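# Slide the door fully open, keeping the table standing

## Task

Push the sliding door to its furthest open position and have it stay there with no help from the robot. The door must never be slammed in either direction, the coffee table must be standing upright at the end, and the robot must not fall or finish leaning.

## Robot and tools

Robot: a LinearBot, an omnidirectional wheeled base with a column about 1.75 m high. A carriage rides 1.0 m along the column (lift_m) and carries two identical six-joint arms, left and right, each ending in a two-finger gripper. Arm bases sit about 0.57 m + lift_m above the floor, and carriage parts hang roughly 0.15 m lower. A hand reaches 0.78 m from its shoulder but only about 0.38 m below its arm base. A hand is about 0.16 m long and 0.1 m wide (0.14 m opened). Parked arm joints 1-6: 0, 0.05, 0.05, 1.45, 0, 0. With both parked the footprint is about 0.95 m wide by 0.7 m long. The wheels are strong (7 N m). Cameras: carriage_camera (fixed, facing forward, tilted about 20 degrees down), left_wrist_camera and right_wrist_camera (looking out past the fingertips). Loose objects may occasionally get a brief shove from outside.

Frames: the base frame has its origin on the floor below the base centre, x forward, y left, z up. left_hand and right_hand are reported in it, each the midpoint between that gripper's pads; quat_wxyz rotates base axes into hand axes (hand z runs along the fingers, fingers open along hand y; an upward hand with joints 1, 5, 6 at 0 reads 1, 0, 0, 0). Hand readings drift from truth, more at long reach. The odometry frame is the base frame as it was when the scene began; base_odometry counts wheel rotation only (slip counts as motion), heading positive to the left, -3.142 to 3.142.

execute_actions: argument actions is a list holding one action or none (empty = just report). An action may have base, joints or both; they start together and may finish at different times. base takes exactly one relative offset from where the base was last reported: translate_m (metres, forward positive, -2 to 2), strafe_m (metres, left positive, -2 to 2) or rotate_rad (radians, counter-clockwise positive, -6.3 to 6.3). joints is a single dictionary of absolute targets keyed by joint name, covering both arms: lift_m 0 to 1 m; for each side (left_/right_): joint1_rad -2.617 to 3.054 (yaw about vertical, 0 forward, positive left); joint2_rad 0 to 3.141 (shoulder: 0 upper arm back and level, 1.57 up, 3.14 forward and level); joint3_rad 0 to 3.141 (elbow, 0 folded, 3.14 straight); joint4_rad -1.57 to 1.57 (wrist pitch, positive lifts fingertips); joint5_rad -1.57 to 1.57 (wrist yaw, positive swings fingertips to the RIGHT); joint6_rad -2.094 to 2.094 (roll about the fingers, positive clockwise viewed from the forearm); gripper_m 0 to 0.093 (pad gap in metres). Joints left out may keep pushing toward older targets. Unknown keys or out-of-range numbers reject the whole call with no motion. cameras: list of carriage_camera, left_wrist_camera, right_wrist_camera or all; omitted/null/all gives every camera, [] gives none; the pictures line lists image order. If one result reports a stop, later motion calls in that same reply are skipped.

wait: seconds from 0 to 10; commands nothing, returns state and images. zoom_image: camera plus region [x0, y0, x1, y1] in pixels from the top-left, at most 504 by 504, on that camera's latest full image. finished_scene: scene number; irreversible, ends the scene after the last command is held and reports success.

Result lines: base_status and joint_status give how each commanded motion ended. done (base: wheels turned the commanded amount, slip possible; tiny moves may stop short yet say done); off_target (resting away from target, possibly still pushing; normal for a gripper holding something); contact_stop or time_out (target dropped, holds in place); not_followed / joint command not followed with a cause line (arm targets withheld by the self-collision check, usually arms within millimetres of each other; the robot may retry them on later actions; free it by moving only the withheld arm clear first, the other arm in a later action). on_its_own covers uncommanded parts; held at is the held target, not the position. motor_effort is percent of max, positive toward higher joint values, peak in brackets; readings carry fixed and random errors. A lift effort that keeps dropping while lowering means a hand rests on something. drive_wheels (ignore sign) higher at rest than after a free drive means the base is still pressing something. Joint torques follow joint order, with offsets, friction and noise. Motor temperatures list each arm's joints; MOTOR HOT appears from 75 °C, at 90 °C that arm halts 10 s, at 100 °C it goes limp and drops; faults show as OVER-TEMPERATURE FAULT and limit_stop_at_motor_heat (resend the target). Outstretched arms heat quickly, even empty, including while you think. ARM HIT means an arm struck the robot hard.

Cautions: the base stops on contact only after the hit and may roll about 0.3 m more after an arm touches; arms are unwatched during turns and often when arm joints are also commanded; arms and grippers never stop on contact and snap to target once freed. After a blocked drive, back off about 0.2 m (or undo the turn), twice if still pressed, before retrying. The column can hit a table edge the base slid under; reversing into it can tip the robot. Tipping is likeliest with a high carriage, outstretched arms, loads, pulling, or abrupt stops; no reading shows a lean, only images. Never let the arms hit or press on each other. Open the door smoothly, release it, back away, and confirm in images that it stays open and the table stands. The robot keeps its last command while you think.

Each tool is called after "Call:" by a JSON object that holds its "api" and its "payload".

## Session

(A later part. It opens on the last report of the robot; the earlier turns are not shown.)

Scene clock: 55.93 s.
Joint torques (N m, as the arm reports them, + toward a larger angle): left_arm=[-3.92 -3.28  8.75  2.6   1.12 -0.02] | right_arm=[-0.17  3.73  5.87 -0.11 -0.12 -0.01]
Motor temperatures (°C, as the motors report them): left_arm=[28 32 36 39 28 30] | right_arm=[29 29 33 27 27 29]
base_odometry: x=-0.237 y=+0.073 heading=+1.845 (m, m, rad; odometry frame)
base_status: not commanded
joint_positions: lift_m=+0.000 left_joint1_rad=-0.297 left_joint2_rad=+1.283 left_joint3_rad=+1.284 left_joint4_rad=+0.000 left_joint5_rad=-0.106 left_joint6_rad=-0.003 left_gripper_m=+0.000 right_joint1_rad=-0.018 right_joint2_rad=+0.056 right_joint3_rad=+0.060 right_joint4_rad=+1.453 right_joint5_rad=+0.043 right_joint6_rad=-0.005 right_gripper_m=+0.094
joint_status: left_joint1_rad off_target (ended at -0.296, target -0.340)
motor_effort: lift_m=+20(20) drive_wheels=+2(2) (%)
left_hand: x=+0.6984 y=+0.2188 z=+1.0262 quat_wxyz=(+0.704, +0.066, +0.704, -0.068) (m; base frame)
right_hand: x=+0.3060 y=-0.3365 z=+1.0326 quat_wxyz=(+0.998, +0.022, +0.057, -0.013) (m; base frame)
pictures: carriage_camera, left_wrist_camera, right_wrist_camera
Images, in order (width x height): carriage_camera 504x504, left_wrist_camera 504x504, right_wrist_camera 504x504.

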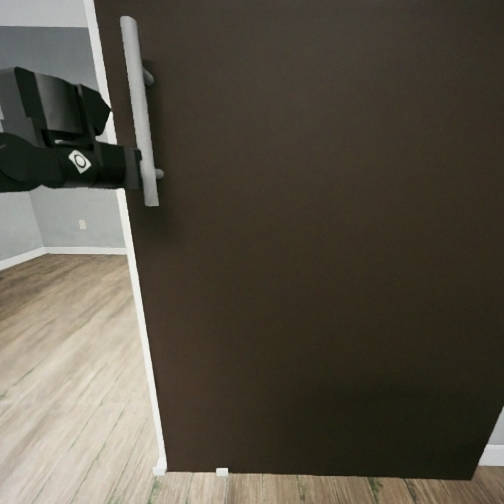

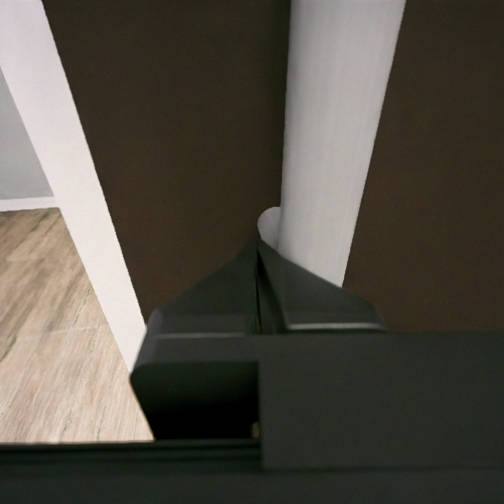

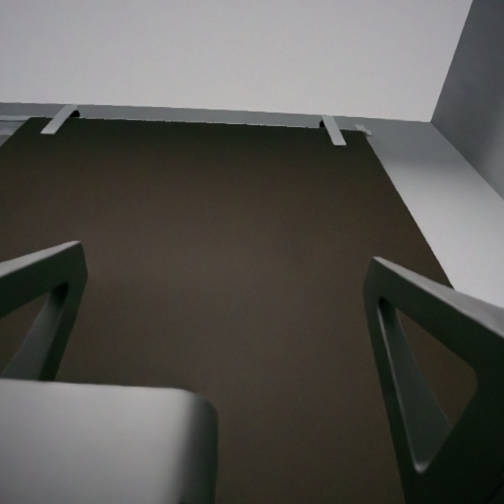

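Call:
{"api": "execute_actions", "payload": {"actions": [{"joints":{"left_joint1_rad":-0.38}}]}}

Call:
{"api": "zoom_image", "payload": {"camera": "right_wrist_camera", "region": [280,90,440,170]}}

Scene clock: 58.27 s.
Joint torques (N m, as the arm reports them, + toward a larger angle): left_arm=[-3.72 -3.31  8.6   2.61  1.08  0.  ] | right_arm=[-0.2   3.72  5.8  -0.13 -0.14  0.01]
Motor temperatures (°C, as the motors report them): left_arm=[28 32 36 39 28 30] | right_arm=[29 29 33 27 27 29]
base_odometry: x=-0.237 y=+0.073 heading=+1.845 (m, m, rad; odometry frame)
base_status: not commanded
joint_positions: lift_m=+0.000 left_joint1_rad=-0.339 left_joint2_rad=+1.283 left_joint3_rad=+1.284 left_joint4_rad=+0.000 left_joint5_rad=-0.093 left_joint6_rad=-0.003 left_gripper_m=+0.000 right_joint1_rad=-0.018 right_joint2_rad=+0.056 right_joint3_rad=+0.060 right_joint4_rad=+1.453 right_joint5_rad=+0.043 right_joint6_rad=-0.005 right_gripper_m=+0.094
joint_status: left_joint1_rad off_target (ended at -0.339, target -0.380)
motor_effort: lift_m=+20(20) drive_wheels=+2(2) (%)
left_hand: x=+0.6928 y=+0.1988 z=+1.0262 quat_wxyz=(+0.702, +0.086, +0.702, -0.088) (m; base frame)
right_hand: x=+0.3060 y=-0.3365 z=+1.0326 quat_wxyz=(+0.998, +0.022, +0.057, -0.013) (m; base frame)
pictures: carriage_camera, left_wrist_camera, right_wrist_camera
Images, in order (width x height): carriage_camera 504x504, left_wrist_camera 504x504, right_wrist_camera 504x504.

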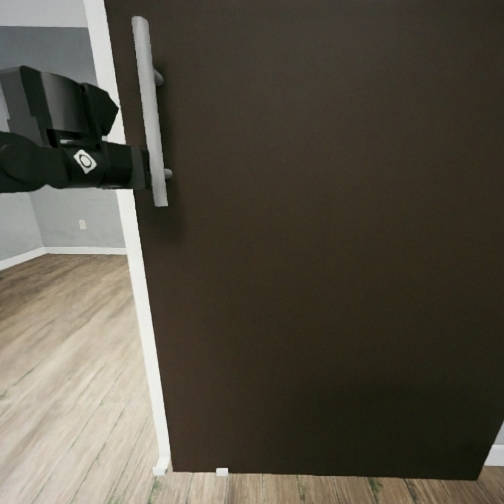

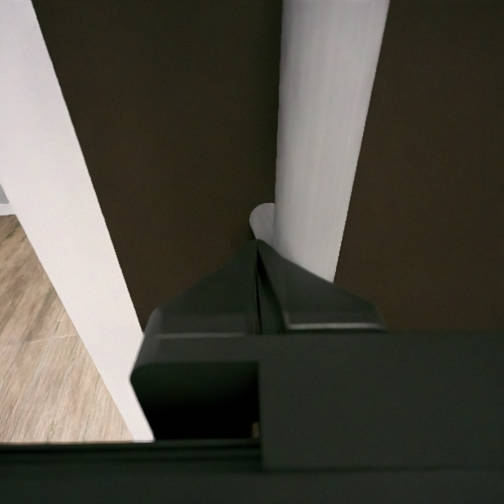

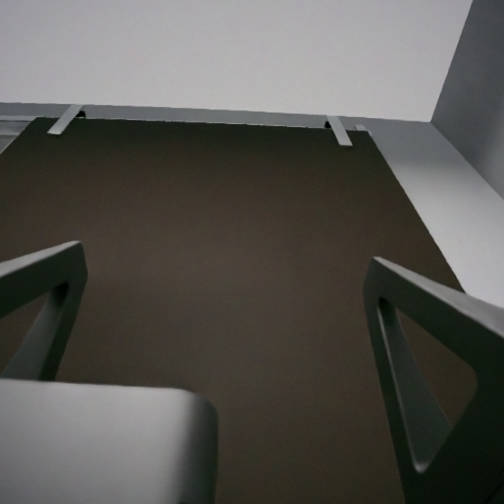

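Region (280, 90, 440, 170) of right_wrist_camera's 504x504 image, scaled by 3.150, with more detail than that image has.

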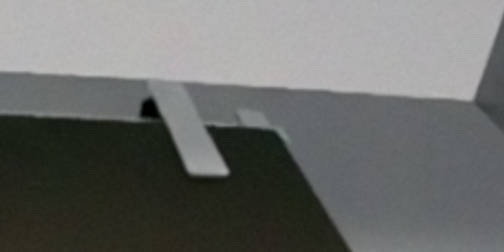

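Still creeping; push more.

Call:
{"api": "execute_actions", "payload": {"actions": [{"joints":{"left_joint1_rad":-0.43}}]}}

Call:
{"api": "execute_actions", "payload": {"actions": [{"joints":{"left_joint1_rad":-0.47}}]}}

Scene clock: 60.03 s.
Joint torques (N m, as the arm reports them, + toward a larger angle): left_arm=[-4.21 -3.34  8.66  2.61  1.33  0.03] | right_arm=[-0.22  3.72  5.77 -0.12 -0.13 -0.01]
Motor temperatures (°C, as the motors report them): left_arm=[28 32 36 40 28 30] | right_arm=[29 29 33 27 27 29]
base_odometry: x=-0.237 y=+0.073 heading=+1.845 (m, m, rad; odometry frame)
base_status: not commanded
joint_positions: lift_m=+0.000 left_joint1_rad=-0.382 left_joint2_rad=+1.283 left_joint3_rad=+1.284 left_joint4_rad=+0.000 left_joint5_rad=-0.120 left_joint6_rad=-0.003 left_gripper_m=+0.000 right_joint1_rad=-0.018 right_joint2_rad=+0.056 right_joint3_rad=+0.060 right_joint4_rad=+1.453 right_joint5_rad=+0.043 right_joint6_rad=-0.005 right_gripper_m=+0.094
joint_status: left_joint1_rad off_target (ended at -0.383, target -0.430)
motor_effort: lift_m=+20(20) drive_wheels=+3(3) (%)
left_hand: x=+0.6881 y=+0.1855 z=+1.0262 quat_wxyz=(+0.701, +0.091, +0.701, -0.093) (m; base frame)
right_hand: x=+0.3060 y=-0.3365 z=+1.0326 quat_wxyz=(+0.998, +0.022, +0.057, -0.013) (m; base frame)
pictures: carriage_camera, left_wrist_camera, right_wrist_camera
Images, in order (width x height): carriage_camera 504x504, left_wrist_camera 504x504, right_wrist_camera 504x504.

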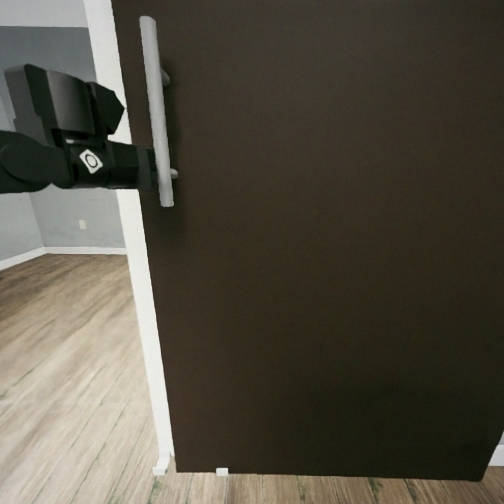

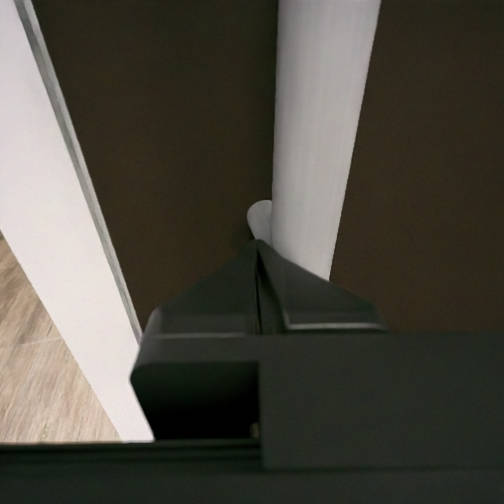

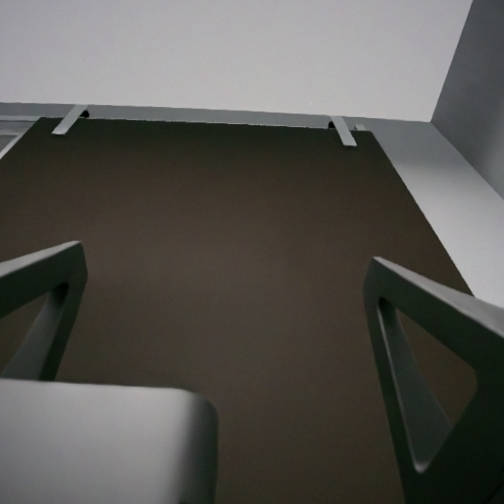

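Scene clock: 61.27 s.
Joint torques (N m, as the arm reports them, + toward a larger angle): left_arm=[-2.27 -3.28  8.65  2.64  0.73 -0.01] | right_arm=[-0.17  3.69  5.82 -0.13 -0.12 -0.01]
Motor temperatures (°C, as the motors report them): left_arm=[28 32 36 40 28 30] | right_arm=[29 29 33 27 27 29]
base_odometry: x=-0.237 y=+0.073 heading=+1.845 (m, m, rad; odometry frame)
base_status: not commanded
joint_positions: lift_m=+0.000 left_joint1_rad=-0.446 left_joint2_rad=+1.283 left_joint3_rad=+1.284 left_joint4_rad=+0.000 left_joint5_rad=-0.061 left_joint6_rad=-0.003 left_gripper_m=+0.000 right_joint1_rad=-0.018 right_joint2_rad=+0.056 right_joint3_rad=+0.060 right_joint4_rad=+1.453 right_joint5_rad=+0.043 right_joint6_rad=-0.005 right_gripper_m=+0.094
joint_status: left_joint1_rad off_target (ended at -0.446, target -0.470)
motor_effort: lift_m=+20(20) drive_wheels=+2(3) (%)
left_hand: x=+0.6747 y=+0.1503 z=+1.0262 quat_wxyz=(+0.694, +0.134, +0.694, -0.136) (m; base frame)
right_hand: x=+0.3060 y=-0.3365 z=+1.0326 quat_wxyz=(+0.998, +0.022, +0.057, -0.013) (m; base frame)
pictures: carriage_camera, left_wrist_camera, right_wrist_camera
Images, in order (width x height): carriage_camera 504x504, left_wrist_camera 504x504, right_wrist_camera 504x504.

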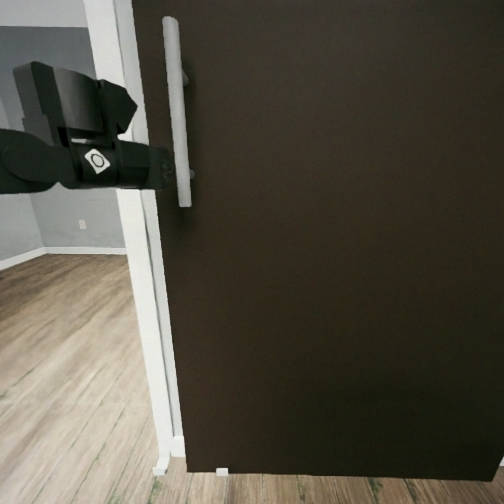

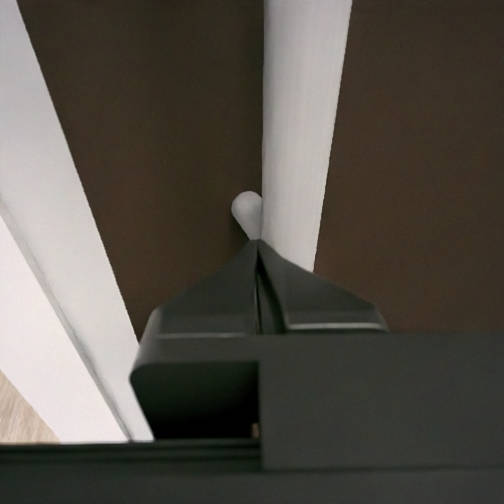

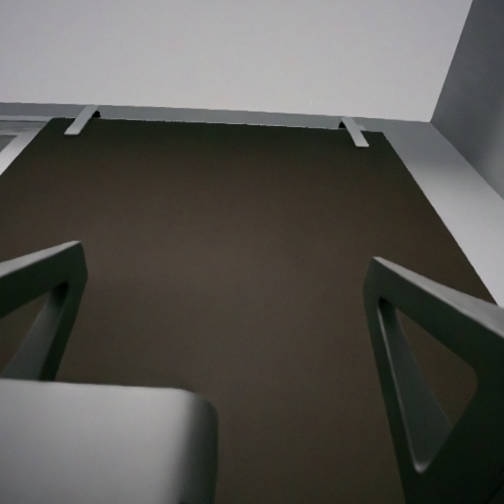

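Call:
{"api": "execute_actions", "payload": {"actions": [{"joints":{"left_joint1_rad":-0.52}}]}}

Call:
{"api": "execute_actions", "payload": {"actions": [{"joints":{"left_joint1_rad":-0.35}}]}}

Scene clock: 63.57 s.
Joint torques (N m, as the arm reports them, + toward a larger angle): left_arm=[-4.3  -3.1   8.68  2.61  1.32  0.04] | right_arm=[-0.23  3.68  5.86 -0.14 -0.13  0.01]
Motor temperatures (°C, as the motors report them): left_arm=[28 32 36 40 28 30] | right_arm=[29 29 33 27 27 29]
base_odometry: x=-0.237 y=+0.073 heading=+1.845 (m, m, rad; odometry frame)
base_status: not commanded
joint_positions: lift_m=+0.000 left_joint1_rad=-0.473 left_joint2_rad=+1.283 left_joint3_rad=+1.284 left_joint4_rad=+0.000 left_joint5_rad=-0.113 left_joint6_rad=-0.003 left_gripper_m=+0.000 right_joint1_rad=-0.018 right_joint2_rad=+0.056 right_joint3_rad=+0.060 right_joint4_rad=+1.453 right_joint5_rad=+0.043 right_joint6_rad=-0.005 right_gripper_m=+0.094
joint_status: left_joint1_rad off_target (ended at -0.473, target -0.520)
motor_effort: lift_m=+20(20) drive_wheels=+3(3) (%)
left_hand: x=+0.6731 y=+0.1478 z=+1.0262 quat_wxyz=(+0.696, +0.125, +0.696, -0.128) (m; base frame)
right_hand: x=+0.3060 y=-0.3365 z=+1.0326 quat_wxyz=(+0.998, +0.022, +0.057, -0.013) (m; base frame)
pictures: carriage_camera, left_wrist_camera, right_wrist_camera
Images, in order (width x height): carriage_camera 504x504, left_wrist_camera 504x504, right_wrist_camera 504x504.

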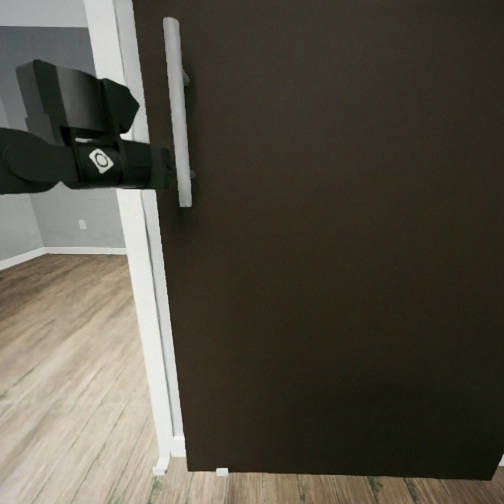

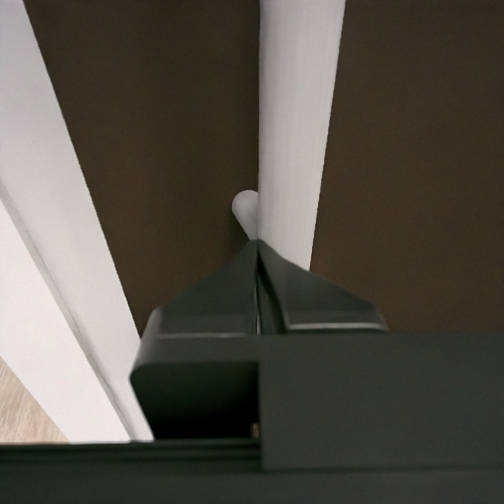

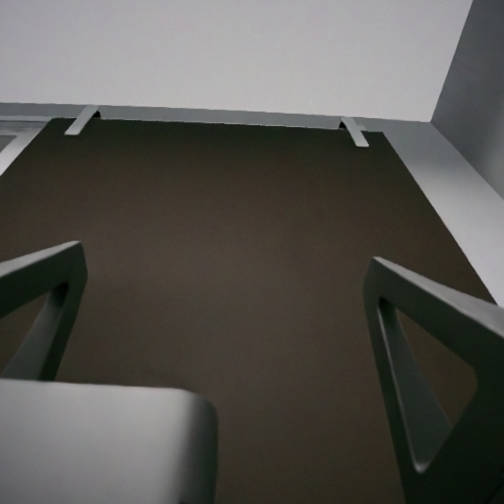

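Scene clock: 64.37 s.
Joint torques (N m, as the arm reports them, + toward a larger angle): left_arm=[ 0.14 -3.43  8.63  2.61  0.14 -0.01] | right_arm=[-0.19  3.73  5.82 -0.16 -0.12  0.01]
Motor temperatures (°C, as the motors report them): left_arm=[28 32 36 40 28 30] | right_arm=[29 29 33 27 27 29]
base_odometry: x=-0.237 y=+0.073 heading=+1.845 (m, m, rad; odometry frame)
base_status: not commanded
joint_positions: lift_m=+0.000 left_joint1_rad=-0.353 left_joint2_rad=+1.283 left_joint3_rad=+1.284 left_joint4_rad=+0.000 left_joint5_rad=-0.007 left_joint6_rad=-0.003 left_gripper_m=+0.000 right_joint1_rad=-0.018 right_joint2_rad=+0.056 right_joint3_rad=+0.060 right_joint4_rad=+1.453 right_joint5_rad=+0.043 right_joint6_rad=-0.005 right_gripper_m=+0.094
joint_status: all done
motor_effort: lift_m=+20(20) drive_wheels=+1(3) (%)
left_hand: x=+0.6866 y=+0.1789 z=+1.0262 quat_wxyz=(+0.697, +0.121, +0.696, -0.123) (m; base frame)
right_hand: x=+0.3060 y=-0.3365 z=+1.0326 quat_wxyz=(+0.998, +0.022, +0.057, -0.013) (m; base frame)
pictures: carriage_camera, left_wrist_camera, right_wrist_camera
Images, in order (width x height): carriage_camera 504x504, left_wrist_camera 504x504, right_wrist_camera 504x504.

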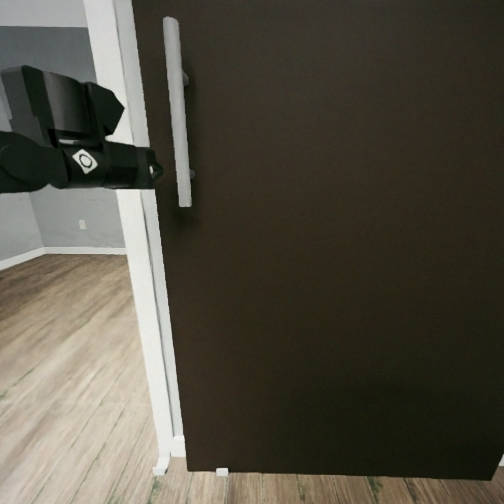

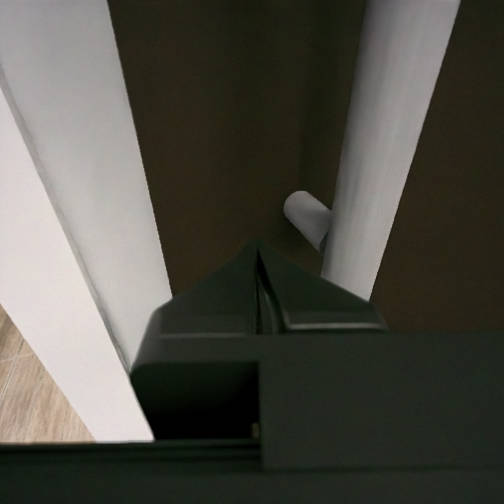

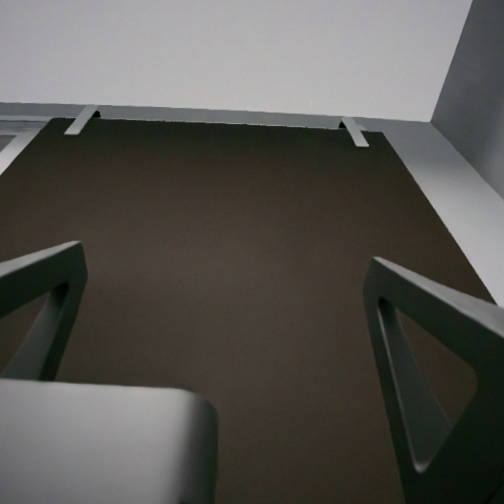

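Call:
{"api": "finished_scene", "payload": {"scene": 2}}

The scene is finished: the task was done.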